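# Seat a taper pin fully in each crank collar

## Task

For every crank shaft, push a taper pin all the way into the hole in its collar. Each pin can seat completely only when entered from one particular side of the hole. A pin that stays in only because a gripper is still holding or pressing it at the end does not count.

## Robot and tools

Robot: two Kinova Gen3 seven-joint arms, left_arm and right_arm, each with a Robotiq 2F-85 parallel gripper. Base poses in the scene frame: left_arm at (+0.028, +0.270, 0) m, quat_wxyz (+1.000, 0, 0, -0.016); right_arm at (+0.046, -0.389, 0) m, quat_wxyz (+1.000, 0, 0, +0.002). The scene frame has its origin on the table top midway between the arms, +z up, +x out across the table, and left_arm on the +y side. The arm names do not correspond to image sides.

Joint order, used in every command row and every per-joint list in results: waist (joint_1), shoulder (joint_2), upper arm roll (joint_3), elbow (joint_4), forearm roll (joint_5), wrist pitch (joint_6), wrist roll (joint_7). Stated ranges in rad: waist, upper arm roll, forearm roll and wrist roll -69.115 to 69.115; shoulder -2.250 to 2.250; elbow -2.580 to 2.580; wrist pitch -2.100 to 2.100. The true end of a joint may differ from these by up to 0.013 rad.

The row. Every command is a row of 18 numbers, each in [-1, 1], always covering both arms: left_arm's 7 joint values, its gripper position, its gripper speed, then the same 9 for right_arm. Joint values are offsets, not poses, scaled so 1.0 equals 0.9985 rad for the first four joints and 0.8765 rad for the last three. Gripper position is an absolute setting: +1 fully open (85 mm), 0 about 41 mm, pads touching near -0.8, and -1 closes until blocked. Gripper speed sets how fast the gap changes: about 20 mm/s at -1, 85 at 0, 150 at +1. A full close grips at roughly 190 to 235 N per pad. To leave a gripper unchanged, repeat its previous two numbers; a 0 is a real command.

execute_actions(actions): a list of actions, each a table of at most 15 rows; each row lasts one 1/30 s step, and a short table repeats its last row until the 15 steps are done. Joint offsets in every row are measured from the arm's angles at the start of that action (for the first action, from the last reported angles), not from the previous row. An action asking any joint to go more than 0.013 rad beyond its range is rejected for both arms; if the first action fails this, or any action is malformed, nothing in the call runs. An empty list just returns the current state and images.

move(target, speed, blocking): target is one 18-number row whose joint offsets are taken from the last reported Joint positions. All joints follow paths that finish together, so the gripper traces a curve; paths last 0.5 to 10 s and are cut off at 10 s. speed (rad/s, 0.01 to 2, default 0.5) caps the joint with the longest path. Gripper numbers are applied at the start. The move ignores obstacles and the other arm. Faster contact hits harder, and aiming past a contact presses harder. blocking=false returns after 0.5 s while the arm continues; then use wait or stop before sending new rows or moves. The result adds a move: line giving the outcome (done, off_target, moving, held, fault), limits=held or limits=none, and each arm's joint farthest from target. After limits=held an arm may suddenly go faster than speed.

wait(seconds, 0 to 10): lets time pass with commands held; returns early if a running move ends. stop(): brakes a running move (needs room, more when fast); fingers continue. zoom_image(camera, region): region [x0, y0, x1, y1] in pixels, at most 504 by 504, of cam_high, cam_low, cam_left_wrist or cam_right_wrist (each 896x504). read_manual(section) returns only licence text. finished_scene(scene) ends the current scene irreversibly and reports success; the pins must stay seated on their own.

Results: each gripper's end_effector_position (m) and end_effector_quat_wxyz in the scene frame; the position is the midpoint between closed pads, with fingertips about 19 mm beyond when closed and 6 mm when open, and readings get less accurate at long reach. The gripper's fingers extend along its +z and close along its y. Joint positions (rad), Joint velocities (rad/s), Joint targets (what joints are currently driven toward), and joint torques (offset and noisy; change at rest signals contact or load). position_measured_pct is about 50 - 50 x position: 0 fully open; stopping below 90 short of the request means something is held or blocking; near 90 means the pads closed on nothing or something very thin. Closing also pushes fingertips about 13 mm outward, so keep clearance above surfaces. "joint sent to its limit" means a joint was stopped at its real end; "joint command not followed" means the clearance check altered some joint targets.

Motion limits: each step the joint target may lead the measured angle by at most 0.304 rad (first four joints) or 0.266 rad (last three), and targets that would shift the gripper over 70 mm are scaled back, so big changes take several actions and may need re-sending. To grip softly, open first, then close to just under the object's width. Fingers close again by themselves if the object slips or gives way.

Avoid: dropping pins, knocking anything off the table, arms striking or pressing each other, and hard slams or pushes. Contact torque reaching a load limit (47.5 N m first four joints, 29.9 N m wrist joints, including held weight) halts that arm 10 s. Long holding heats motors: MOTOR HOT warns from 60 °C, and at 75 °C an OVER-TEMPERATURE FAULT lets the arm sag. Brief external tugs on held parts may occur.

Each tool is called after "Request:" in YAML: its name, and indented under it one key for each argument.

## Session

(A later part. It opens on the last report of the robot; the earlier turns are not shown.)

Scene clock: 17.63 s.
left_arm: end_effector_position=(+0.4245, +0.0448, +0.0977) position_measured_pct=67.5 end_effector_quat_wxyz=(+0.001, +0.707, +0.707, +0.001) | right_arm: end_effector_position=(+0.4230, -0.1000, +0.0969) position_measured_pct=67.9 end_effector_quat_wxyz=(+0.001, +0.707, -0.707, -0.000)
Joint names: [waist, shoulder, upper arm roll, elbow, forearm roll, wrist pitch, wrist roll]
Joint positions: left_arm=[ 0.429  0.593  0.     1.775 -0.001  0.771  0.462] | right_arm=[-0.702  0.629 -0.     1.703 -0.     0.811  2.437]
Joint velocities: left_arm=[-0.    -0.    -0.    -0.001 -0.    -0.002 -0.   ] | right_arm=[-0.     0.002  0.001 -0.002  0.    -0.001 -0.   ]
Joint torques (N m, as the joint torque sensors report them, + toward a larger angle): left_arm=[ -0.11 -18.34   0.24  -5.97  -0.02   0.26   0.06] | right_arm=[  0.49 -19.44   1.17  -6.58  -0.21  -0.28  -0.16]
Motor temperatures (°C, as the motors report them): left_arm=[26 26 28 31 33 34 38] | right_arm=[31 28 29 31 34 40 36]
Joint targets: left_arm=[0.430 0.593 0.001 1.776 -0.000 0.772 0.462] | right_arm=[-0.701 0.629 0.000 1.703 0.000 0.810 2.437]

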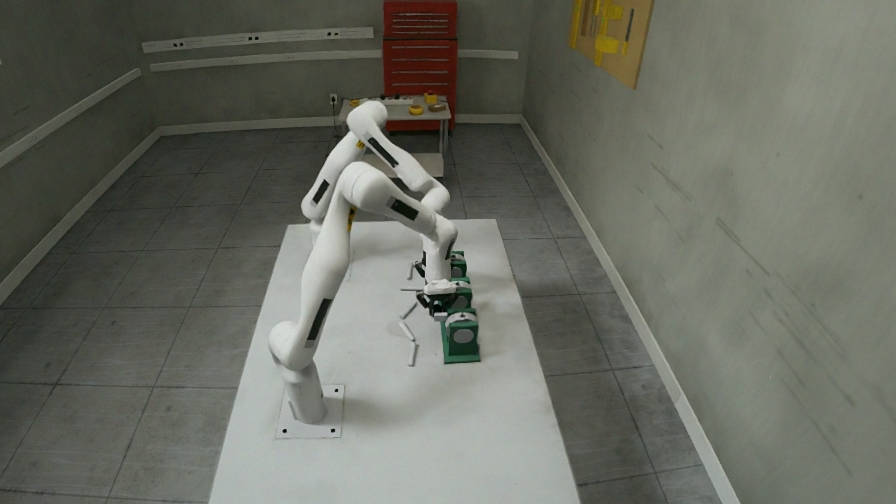

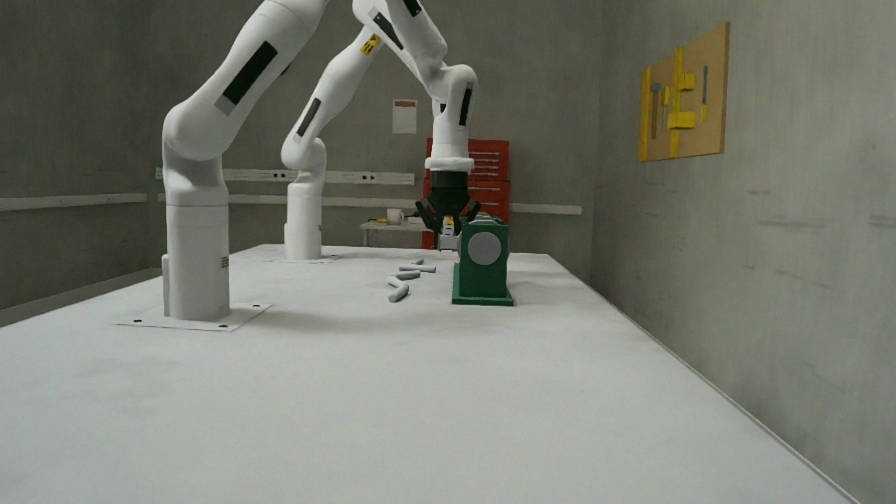

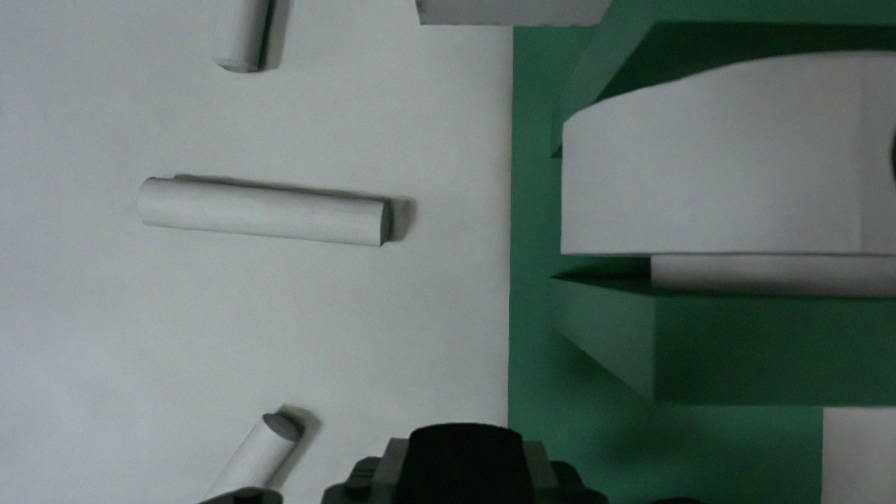

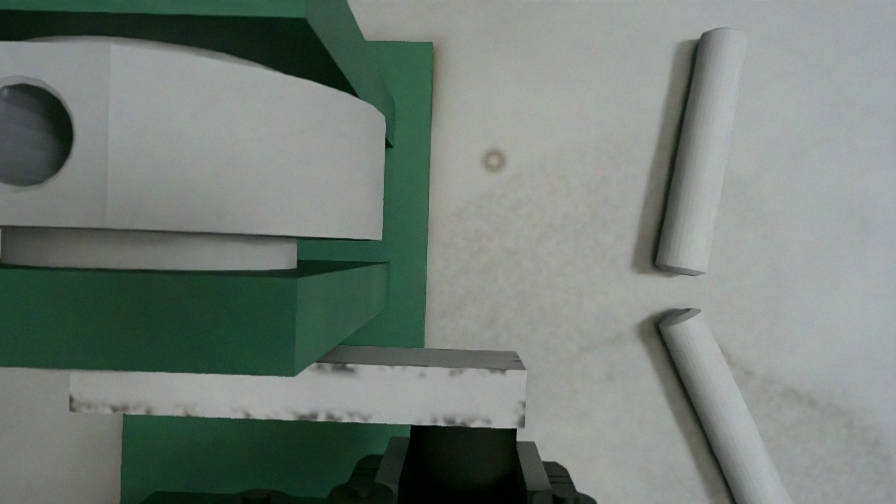

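Request:
move:
  target: [-0.008,-0.0414,0,-0.065,0,0.124,-0.01,-0.4,0, 0.013,-0.0405,0,-0.0639,0,0.1173,0.0136,-0.4,0]
  speed: 0.15

Scene clock: 18.87 s.
left_arm: end_effector_position=(+0.4334, +0.0448, +0.1303) position_measured_pct=67.5 end_effector_quat_wxyz=(-0.000, +0.708, +0.707, +0.000) | right_arm: end_effector_position=(+0.4312, -0.1000, +0.1297) position_measured_pct=67.9 end_effector_quat_wxyz=(+0.002, +0.707, -0.707, -0.001)
Joint names: [waist, shoulder, upper arm roll, elbow, forearm roll, wrist pitch, wrist roll]
Joint positions: left_arm=[ 0.421  0.555 -0.     1.709 -0.001  0.878  0.453] | right_arm=[-0.689  0.591 -0.001  1.641 -0.001  0.914  2.449]
Joint velocities: left_arm=[ 0.    -0.    -0.002 -0.001  0.     0.001  0.   ] | right_arm=[ 0.001 -0.     0.001  0.001 -0.001 -0.     0.   ]
Joint torques (N m, as the joint torque sensors report them, + toward a larger angle): left_arm=[  0.1  -21.09   0.14  -6.94  -0.05   1.09  -0.17] | right_arm=[  0.7  -21.04   1.15  -7.87   0.45  -0.01  -0.18]
Motor temperatures (°C, as the motors report them): left_arm=[26 26 28 31 33 34 38] | right_arm=[31 28 29 31 34 40 36]
Joint targets: left_arm=[0.421 0.552 0.000 1.710 -0.001 0.880 0.453] | right_arm=[-0.689 0.588 -0.000 1.640 -0.000 0.914 2.449]
move: done; limits=none; left_arm: farthest joint: the shoulder, 0.003 radians from its target (0.041 radians at the start); right_arm: farthest joint: the shoulder, 0.003 radians from its target (0.040 radians at the start)

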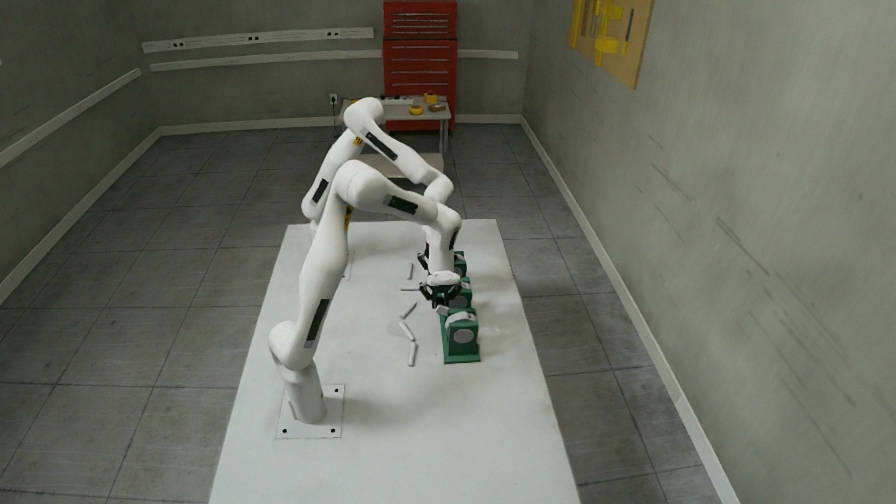

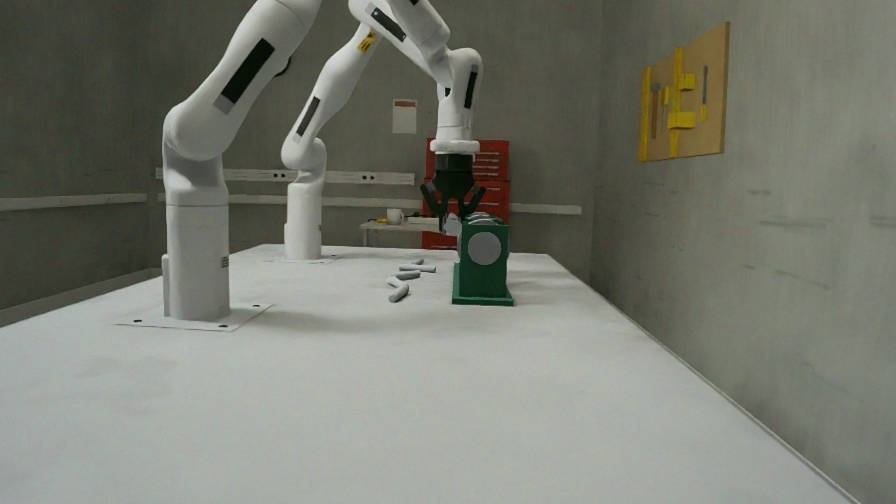

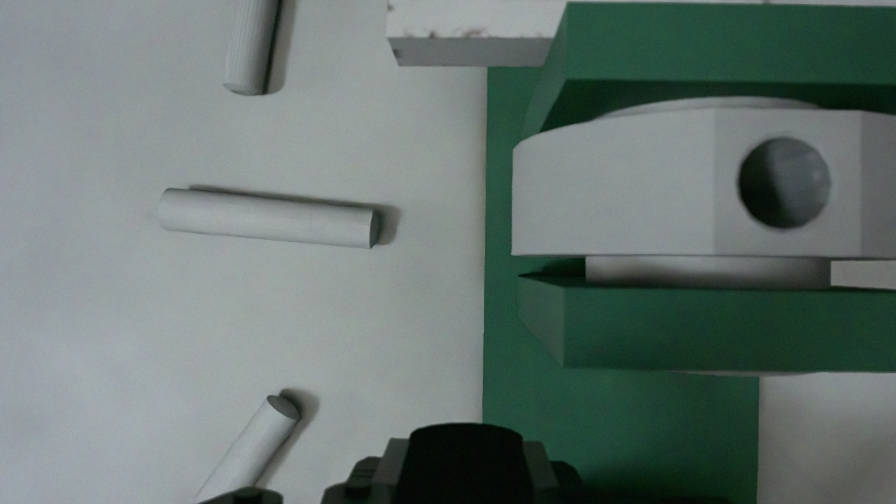

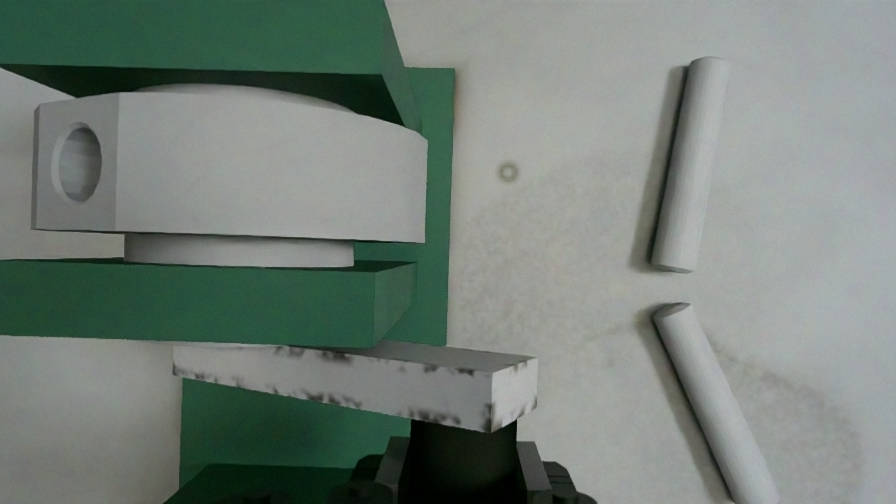

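Request:
move:
  target: [-0.0227,0.0036,0,-0.112,0,0.1232,-0.0259,-0.4,0, 0.0325,0.0035,0,-0.111,0,0.1176,0.0366,-0.4,0]
  speed: 0.2

Request:
move:
  target: [-0.0278,0.0513,0,-0.1303,0,0.0899,-0.0317,-0.4,0, 0.0398,0.0487,0,-0.1262,0,0.0882,0.0454,-0.4,0]
  speed: 0.2

Request:
move:
  target: [-0.0248,0.077,0,-0.1144,0,0.0424,-0.0283,-0.4,0, 0.0358,0.074,0,-0.1109,0,0.0419,0.0408,-0.4,0]
  speed: 0.2

Scene clock: 20.53 s.
left_arm: end_effector_position=(+0.4569, +0.0448, +0.1552) position_measured_pct=67.5 end_effector_quat_wxyz=(-0.002, +0.708, +0.706, -0.001) | right_arm: end_effector_position=(+0.4554, -0.0998, +0.1558) position_measured_pct=67.9 end_effector_quat_wxyz=(+0.003, +0.707, -0.707, -0.002)
Joint names: [waist, shoulder, upper arm roll, elbow, forearm roll, wrist pitch, wrist roll]
Joint positions: left_arm=[ 0.399  0.561  0.     1.599 -0.     0.986  0.43 ] | right_arm=[-0.658  0.595 -0.002  1.533 -0.002  1.02   2.481]
Joint velocities: left_arm=[-0.001 -0.    -0.    -0.     0.    -0.    -0.   ] | right_arm=[ 0.001  0.002 -0.001 -0.001 -0.001 -0.     0.   ]
Joint torques (N m, as the joint torque sensors report them, + toward a larger angle): left_arm=[ -0.28 -21.3   -0.15  -8.76  -0.32  -0.03  -0.2 ] | right_arm=[  0.47 -19.43   1.26  -8.91   0.33  -0.86   0.11]
Motor temperatures (°C, as the motors report them): left_arm=[26 26 28 31 33 34 38] | right_arm=[31 28 29 31 34 40 36]
Joint targets: left_arm=[0.399 0.558 -0.000 1.597 -0.001 0.986 0.430] | right_arm=[-0.657 0.595 -0.001 1.530 -0.001 1.017 2.481]
move: done; limits=none; left_arm: farthest joint: the shoulder, 0.002 radians from its target (0.004 radians at the start); right_arm: farthest joint: the elbow, 0.003 radians from its target (0.111 radians at the start)

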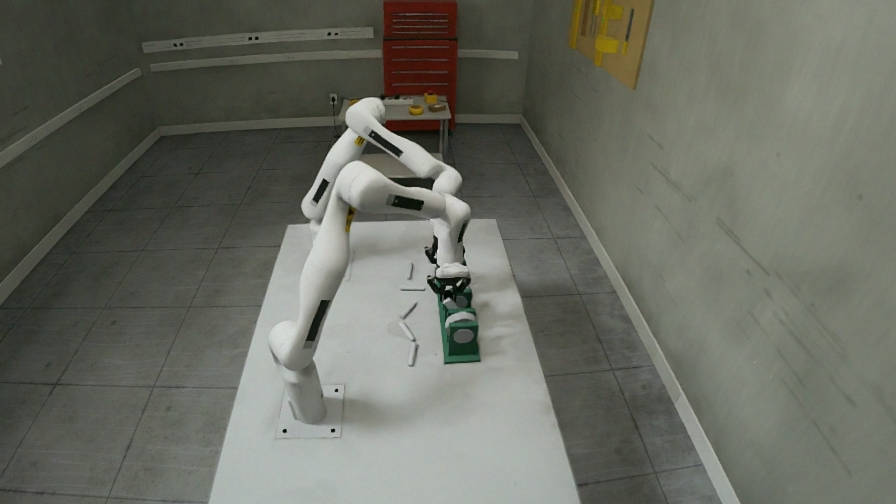

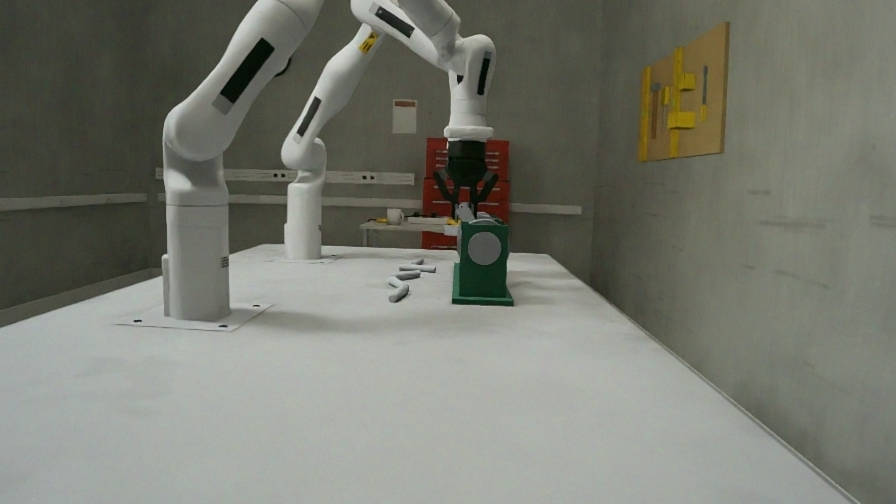

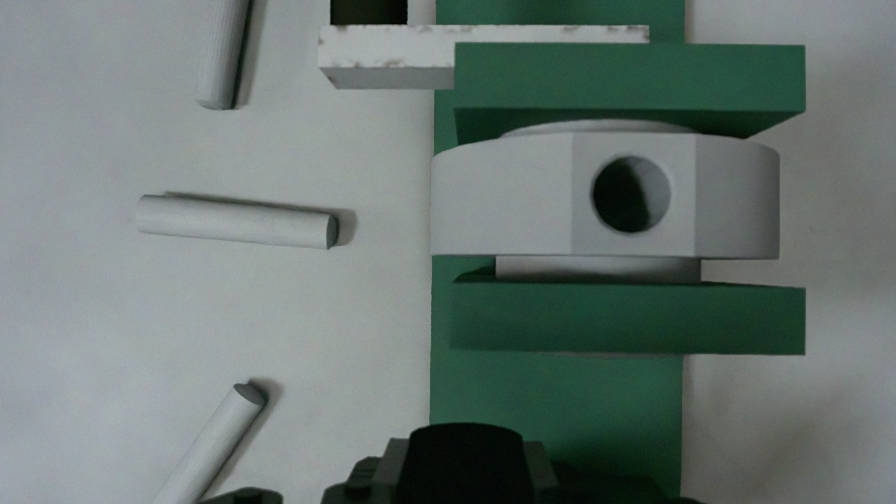

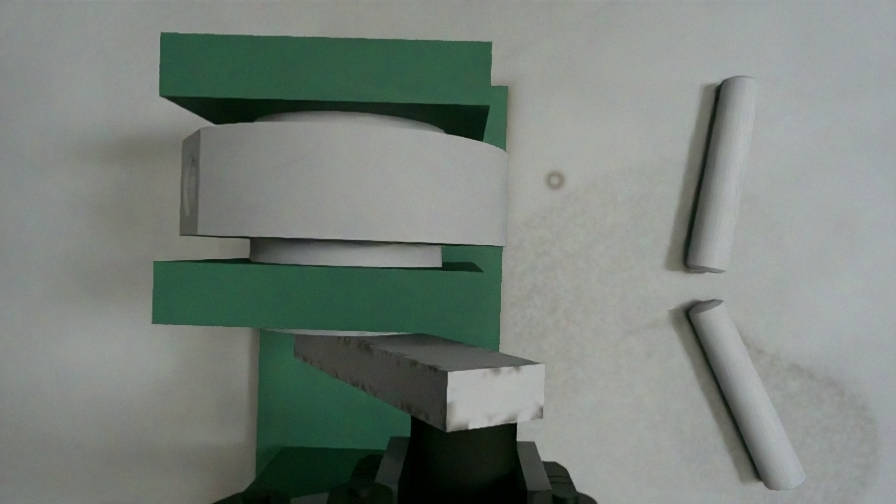

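Scene clock: 21.50 s.
left_arm: end_effector_position=(+0.4910, +0.0448, +0.1659) position_measured_pct=67.5 end_effector_quat_wxyz=(-0.001, +0.708, +0.706, -0.000) | right_arm: end_effector_position=(+0.4893, -0.0997, +0.1666) position_measured_pct=67.9 end_effector_quat_wxyz=(+0.002, +0.708, -0.707, -0.002)
Joint names: [waist, shoulder, upper arm roll, elbow, forearm roll, wrist pitch, wrist roll]
Joint positions: left_arm=[ 0.372  0.609  0.     1.469 -0.     1.066  0.402] | right_arm=[-0.618  0.64  -0.002  1.407 -0.002  1.099  2.521]
Joint velocities: left_arm=[-0.001  0.001 -0.001 -0.002  0.    -0.001 -0.   ] | right_arm=[ 0.001  0.001 -0.001 -0.003  0.     0.001  0.   ]
Joint torques (N m, as the joint torque sensors report them, + toward a larger angle): left_arm=[ -0.49 -17.59  -0.37  -7.89  -0.23  -1.36  -0.33] | right_arm=[  0.51 -19.01   0.69  -7.86   0.06  -0.96   0.27]
Motor temperatures (°C, as the motors report them): left_arm=[26 26 28 31 33 34 38] | right_arm=[31 28 29 31 34 40 36]
Joint targets: left_arm=[0.372 0.612 0.000 1.469 -0.000 1.064 0.402] | right_arm=[-0.618 0.644 -0.002 1.407 -0.002 1.097 2.521]
move: done; limits=none; left_arm: farthest joint: the shoulder, 0.003 radians from its target (0.051 radians at the start); right_arm: farthest joint: the shoulder, 0.003 radians from its target (0.049 radians at the start)

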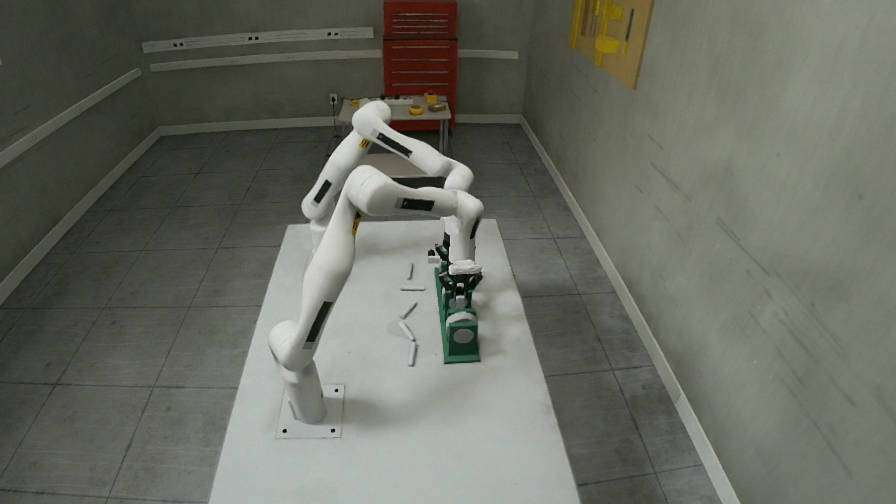

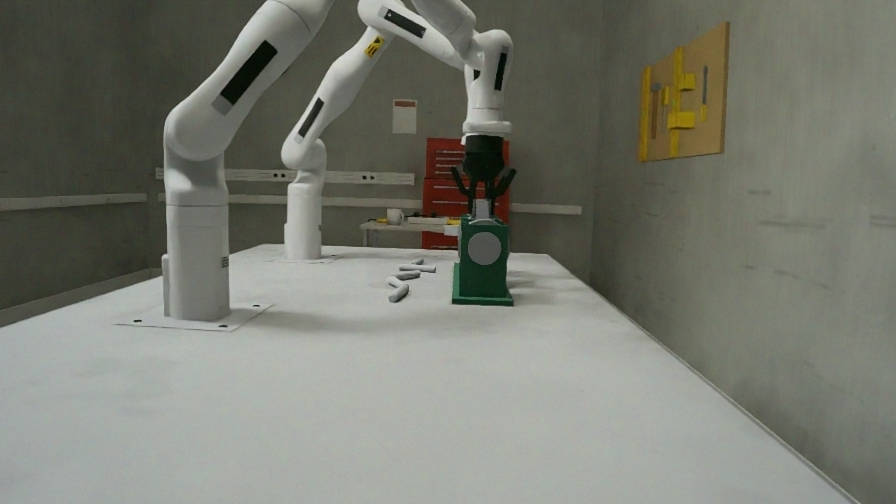

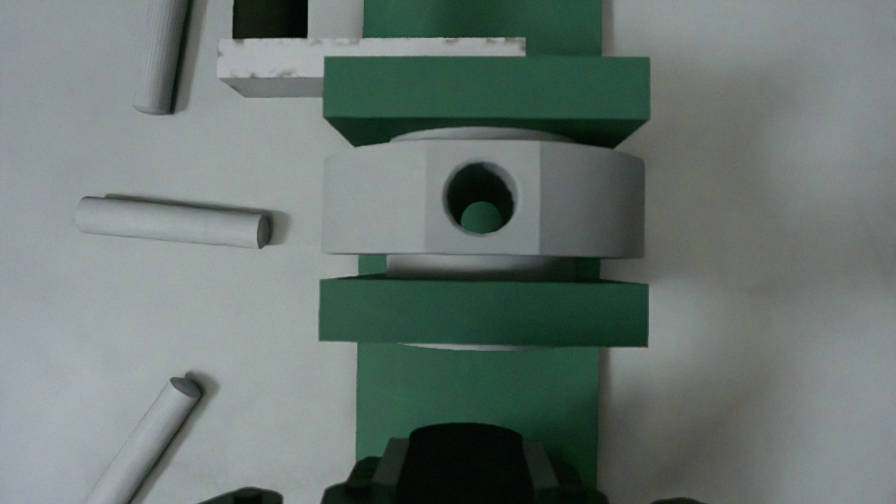

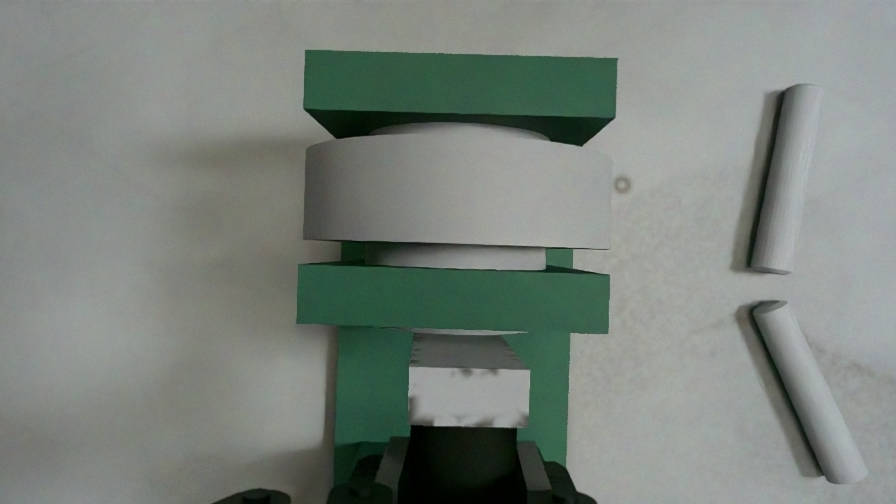

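Scene clock: 22.40 s.
left_arm: end_effector_position=(+0.5263, +0.0447, +0.1585) position_measured_pct=67.5 end_effector_quat_wxyz=(+0.000, +0.708, +0.706, +0.000) | right_arm: end_effector_position=(+0.5244, -0.0996, +0.1593) position_measured_pct=67.9 end_effector_quat_wxyz=(+0.001, +0.707, -0.707, -0.001)
Joint names: [waist, shoulder, upper arm roll, elbow, forearm roll, wrist pitch, wrist roll]
Joint positions: left_arm=[ 0.347  0.683  0.     1.354 -0.001  1.104  0.377] | right_arm=[-0.582  0.711 -0.001  1.296 -0.001  1.137  2.557]
Joint velocities: left_arm=[-0.001  0.002 -0.001 -0.002 -0.    -0.002 -0.   ] | right_arm=[ 0.001  0.003  0.001 -0.001  0.    -0.002  0.001]
Joint torques (N m, as the joint torque sensors report them, + toward a larger angle): left_arm=[  0.38 -19.57  -0.01  -7.47  -0.17  -0.22  -0.2 ] | right_arm=[ -0.26 -20.57   0.08  -6.96  -0.02  -0.17  -0.32]
Motor temperatures (°C, as the motors report them): left_arm=[26 26 28 31 33 34 38] | right_arm=[31 28 29 31 34 40 36]
Joint targets: left_arm=[0.347 0.686 0.000 1.355 -0.000 1.104 0.377] | right_arm=[-0.583 0.714 -0.002 1.297 -0.002 1.136 2.557]
move: done; limits=none; left_arm: farthest joint: the shoulder, 0.003 radians from its target (0.077 radians at the start); right_arm: farthest joint: the shoulder, 0.002 radians from its target (0.074 radians at the start)

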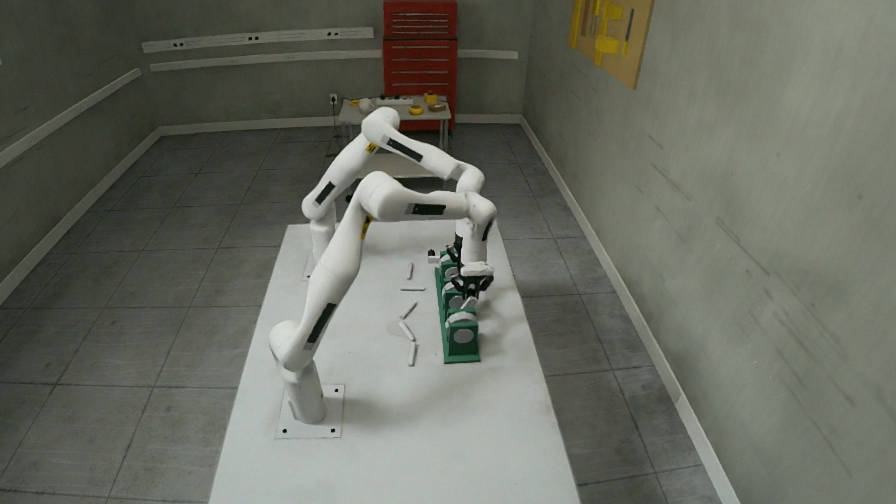

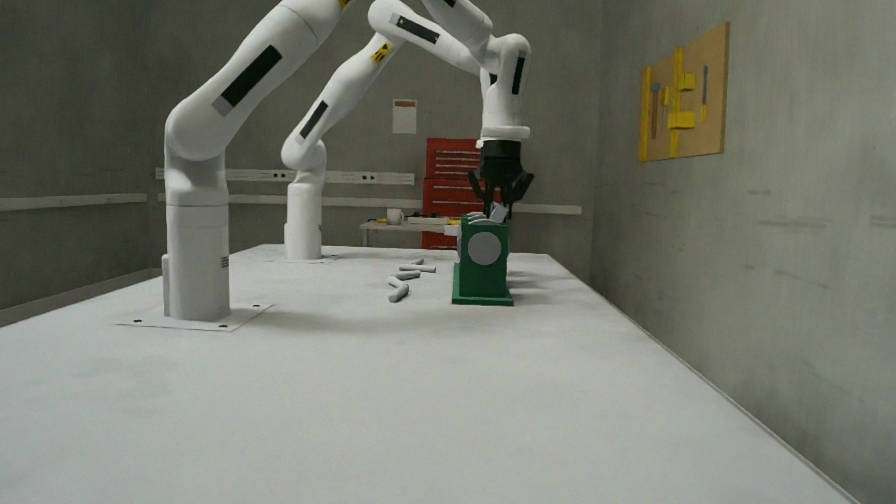

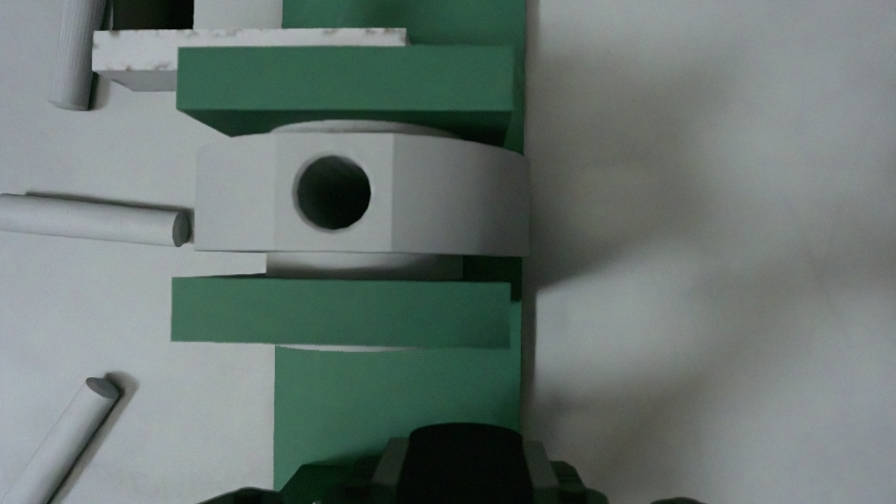

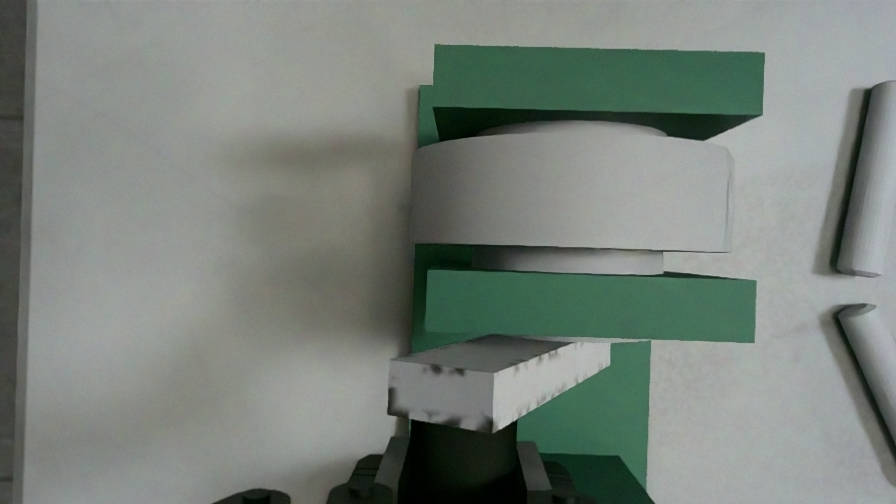

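Request:
move:
  target: [-0.0176,0.083,0,-0.0689,0,-0.0154,-0.0178,-0.4,0, 0.025,0.0828,0,-0.0678,0,-0.0199,0.0269,-0.4,0]
  speed: 0.15

Request:
move:
  target: [-0.0056,0.063,0,0,0,-0.0683,-0.0064,-0.4,0, 0.0083,0.061,0,0.0012,0,-0.0678,0.0095,-0.4,0]
  speed: 0.12

Scene clock: 23.70 s.
left_arm: end_effector_position=(+0.5540, +0.0447, +0.1333) position_measured_pct=67.5 end_effector_quat_wxyz=(+0.002, +0.707, +0.707, +0.001) | right_arm: end_effector_position=(+0.5531, -0.0996, +0.1326) position_measured_pct=67.9 end_effector_quat_wxyz=(-0.001, +0.707, -0.708, -0.000)
Joint names: [waist, shoulder, upper arm roll, elbow, forearm roll, wrist pitch, wrist roll]
Joint positions: left_arm=[ 0.329  0.764  0.     1.283 -0.001  1.09   0.362] | right_arm=[-0.557  0.792 -0.001  1.227 -0.     1.119  2.58 ]
Joint velocities: left_arm=[-0.     0.003 -0.    -0.002 -0.     0.001 -0.   ] | right_arm=[ 0.001  0.004  0.001 -0.003  0.    -0.001  0.   ]
Joint torques (N m, as the joint torque sensors report them, + toward a larger angle): left_arm=[  0.27 -20.92  -0.02  -7.54  -0.01   0.54  -0.14] | right_arm=[ -0.87 -22.05   0.12  -7.1   -0.48   0.35  -0.15]
Motor temperatures (°C, as the motors report them): left_arm=[26 26 28 31 33 34 38] | right_arm=[31 28 29 31 34 40 36]
Joint targets: left_arm=[0.329 0.766 0.000 1.285 -0.001 1.090 0.362] | right_arm=[-0.557 0.794 -0.001 1.228 -0.001 1.119 2.580]
move: done; limits=none; left_arm: farthest joint: the shoulder, 0.002 radians from its target (0.082 radians at the start); right_arm: farthest joint: the shoulder, 0.002 radians from its target (0.082 radians at the start)

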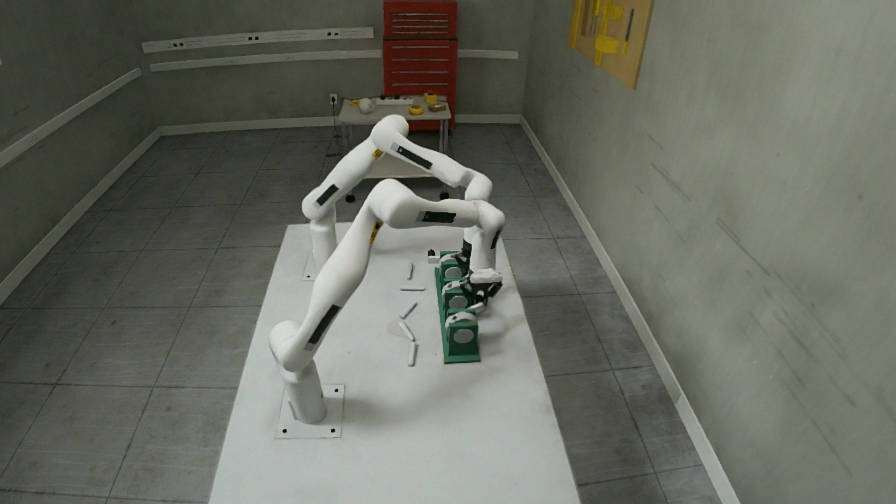

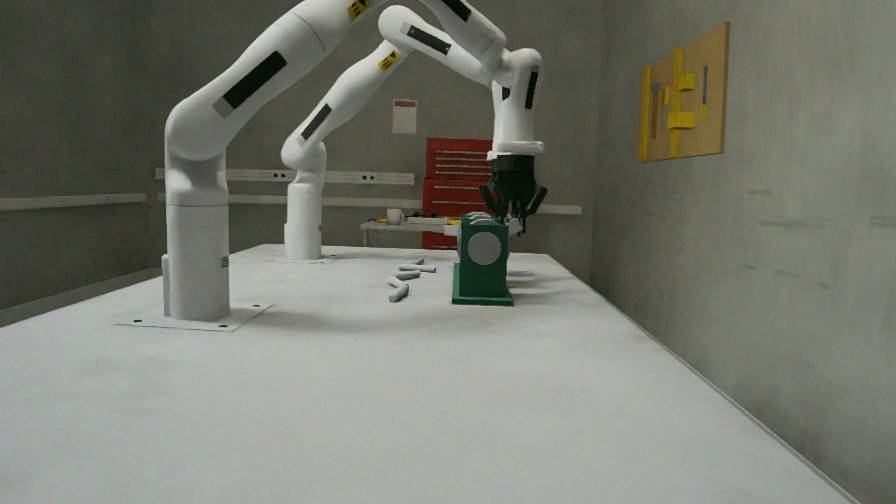

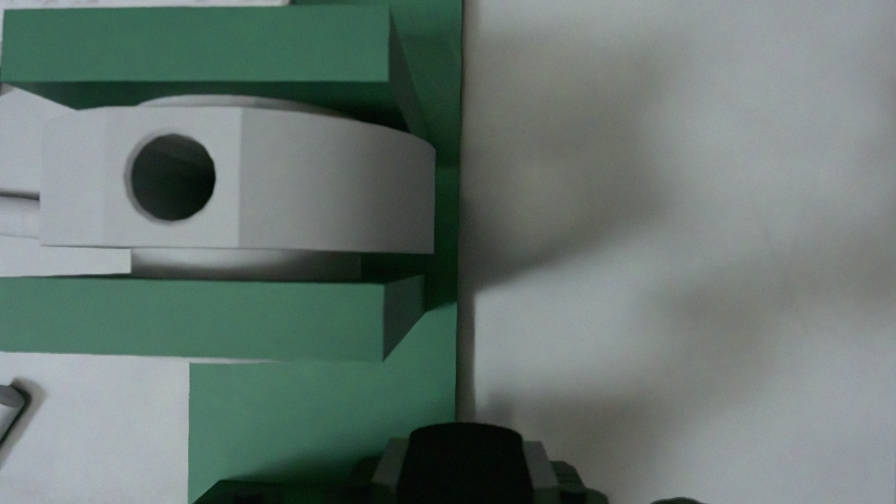

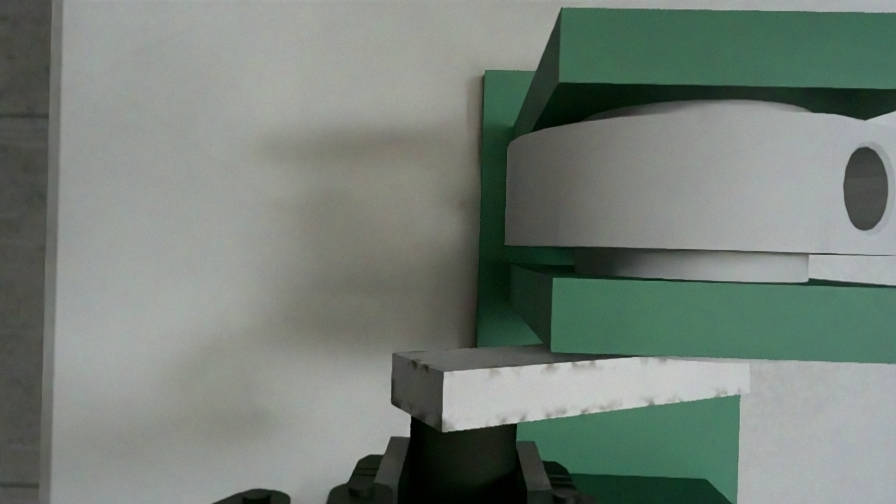

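Scene clock: 24.53 s.
left_arm: end_effector_position=(+0.5645, +0.0446, +0.0987) position_measured_pct=67.5 end_effector_quat_wxyz=(+0.003, +0.707, +0.707, +0.002) | right_arm: end_effector_position=(+0.5629, -0.0997, +0.0977) position_measured_pct=67.9 end_effector_quat_wxyz=(-0.002, +0.707, -0.708, +0.000)
Joint names: [waist, shoulder, upper arm roll, elbow, forearm roll, wrist pitch, wrist roll]
Joint positions: left_arm=[ 0.323  0.825 -0.     1.281 -0.001  1.028  0.356] | right_arm=[-0.548  0.852 -0.     1.228  0.     1.059  2.589]
Joint velocities: left_arm=[-0.     0.002 -0.    -0.001  0.    -0.    -0.   ] | right_arm=[ 0.     0.001 -0.     0.002  0.    -0.001 -0.   ]
Joint torques (N m, as the joint torque sensors report them, + toward a larger angle): left_arm=[ -0.12 -22.2    0.26  -6.59   0.01   0.68   0.  ] | right_arm=[ -0.42 -23.08   0.52  -7.01  -0.2    0.25  -0.1 ]
Motor temperatures (°C, as the motors report them): left_arm=[26 26 28 31 33 34 38] | right_arm=[31 28 29 31 34 40 36]
Joint targets: left_arm=[0.323 0.827 0.000 1.283 -0.001 1.030 0.356] | right_arm=[-0.548 0.853 -0.001 1.229 -0.000 1.060 2.589]
move: done; limits=none; left_arm: farthest joint: the shoulder, 0.002 radians from its target (0.063 radians at the start); right_arm: farthest joint: the waist, 0.001 radians from its target (0.008 radians at the start)

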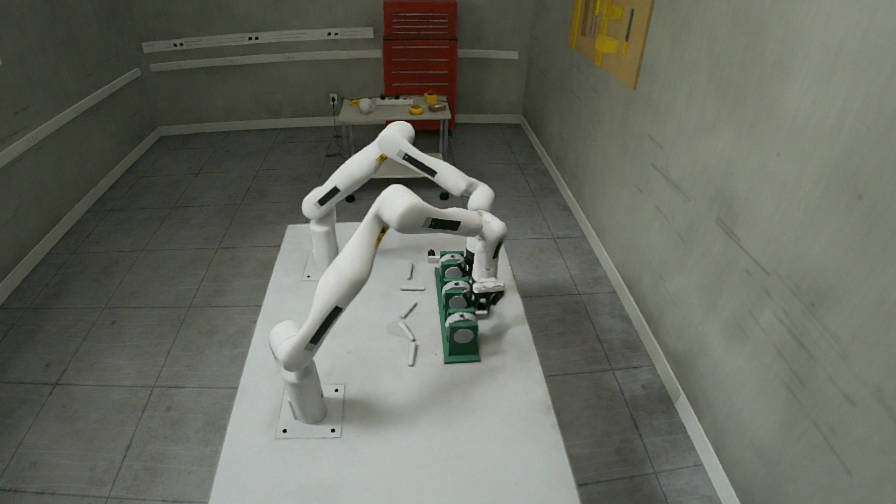

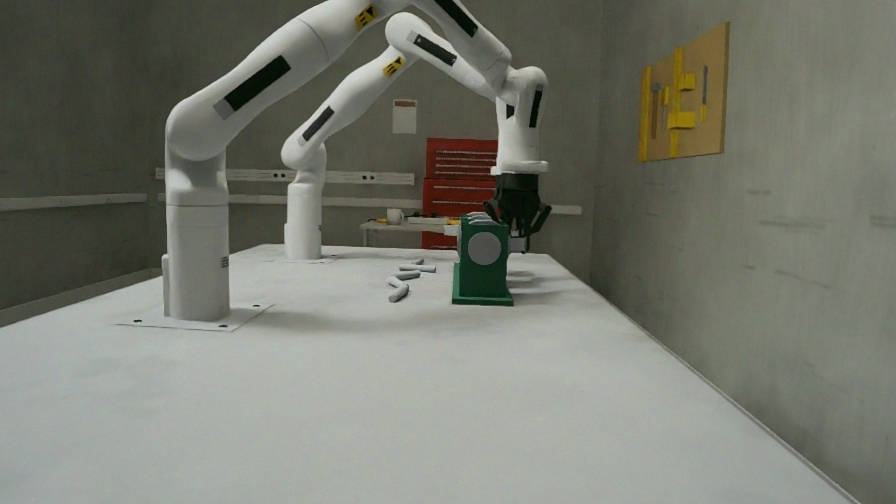

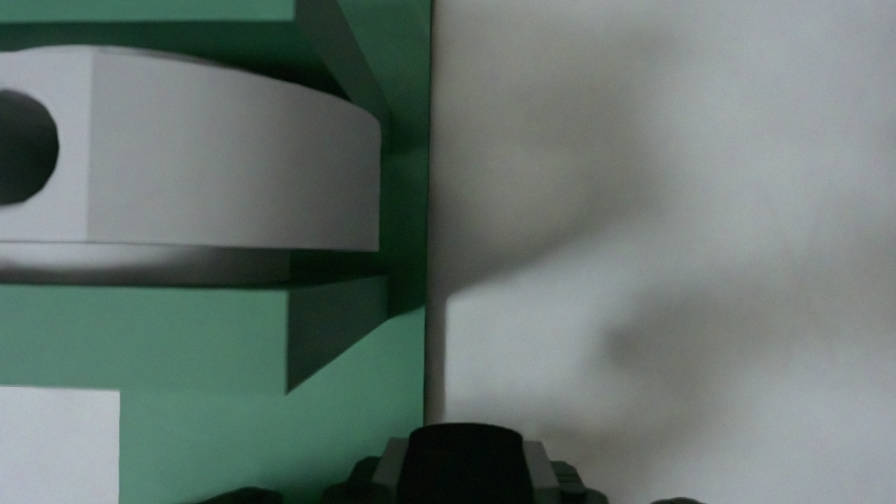

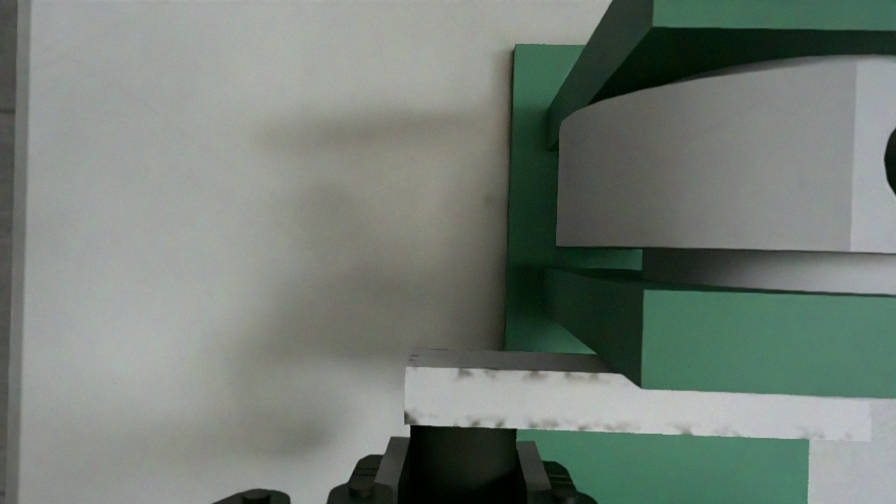

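Request:
execute_actions:
  actions:
    - [[0,0.005,0,0,0,-0.003,0,-0.4,0,0,0.004,0,0,0,-0.003,0,-0.4,0]]
    - [[0,0,0,0,0,0,0,0.15,0.5,0,0,0,0,0,0,0,0.15,0.5]]

Request:
zoom_image:
  camera: "cam_low"
  region: [430,190,560,280]

Scene clock: 27.07 s.
left_arm: end_effector_position=(+0.5647, +0.0446, +0.0964) position_measured_pct=42.5 end_effector_quat_wxyz=(+0.003, +0.707, +0.707, +0.002) | right_arm: end_effector_position=(+0.5630, -0.0996, +0.0958) position_measured_pct=42.5 end_effector_quat_wxyz=(-0.001, +0.707, -0.708, +0.000)
Joint names: [waist, shoulder, upper arm roll, elbow, forearm roll, wrist pitch, wrist roll]
Joint positions: left_arm=[ 0.323  0.829 -0.     1.281 -0.001  1.025  0.356] | right_arm=[-0.548  0.855 -0.     1.228  0.     1.057  2.589]
Joint velocities: left_arm=[ 0.     0.    -0.    -0.    -0.     0.001  0.   ] | right_arm=[-0.     0.     0.    -0.001  0.    -0.     0.   ]
Joint torques (N m, as the joint torque sensors report them, + toward a larger angle): left_arm=[ -0.12 -23.25   0.17  -8.05  -0.14   0.24  -0.08] | right_arm=[  0.11 -23.89   1.02  -7.71   0.23   0.26  -0.24]
Motor temperatures (°C, as the motors report them): left_arm=[26 26 28 31 33 34 38] | right_arm=[31 28 29 31 34 40 36]
Joint targets: left_arm=[0.323 0.829 -0.000 1.281 -0.001 1.025 0.356] | right_arm=[-0.548 0.855 -0.000 1.228 0.000 1.057 2.589]

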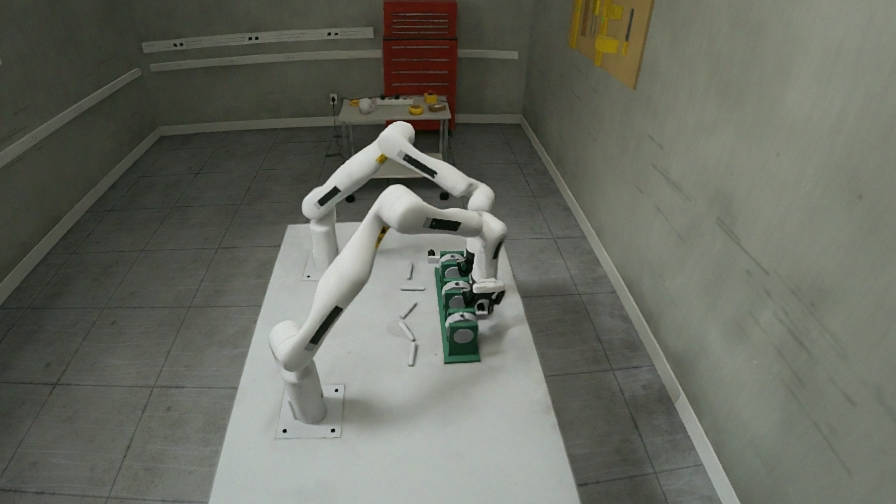

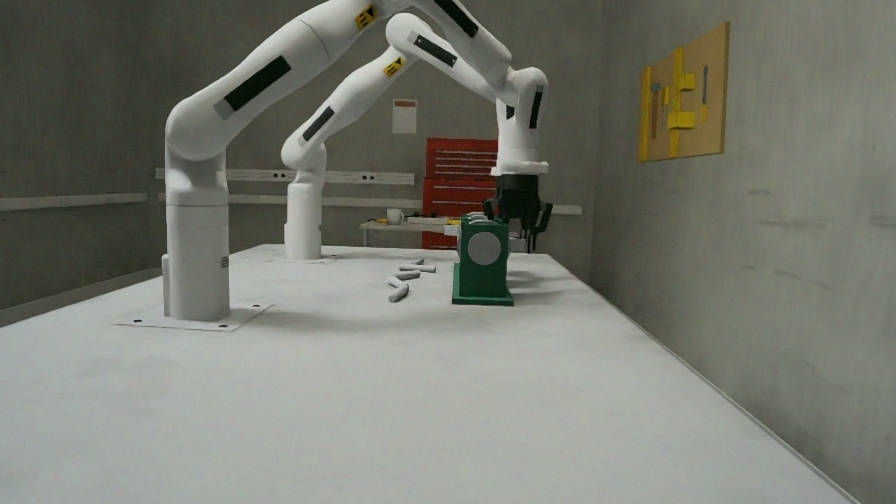

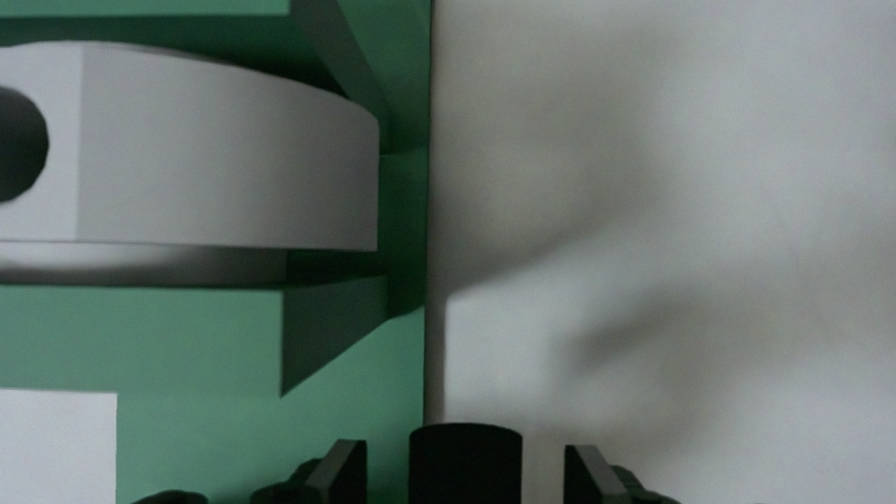

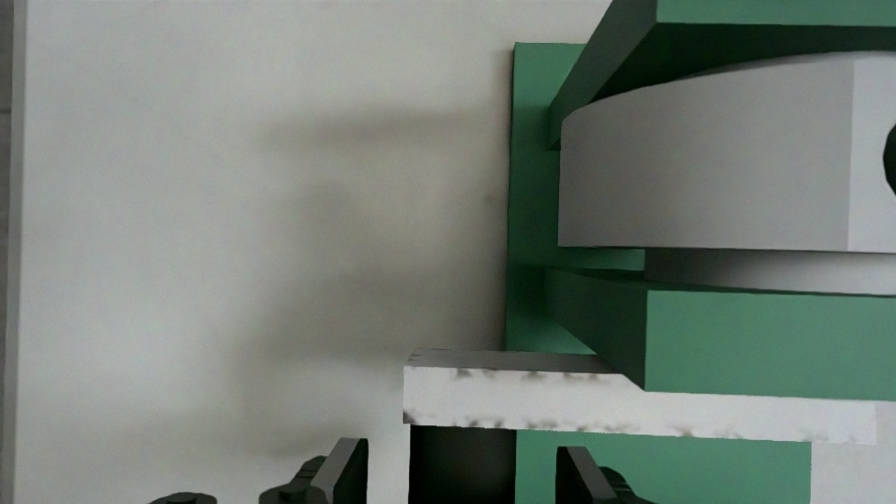

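Region (430, 190, 560, 280) of cam_low's 896x504 image, scaled by 3.877, with more detail than that image has; it fills the top 349 rows of this view, and the rest is white.

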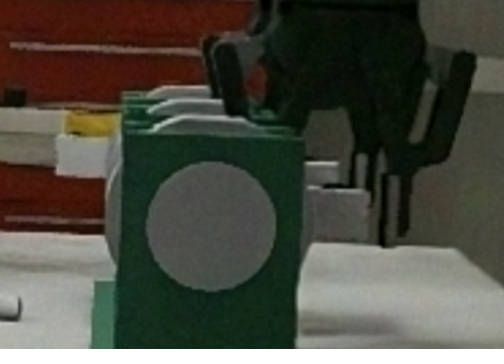

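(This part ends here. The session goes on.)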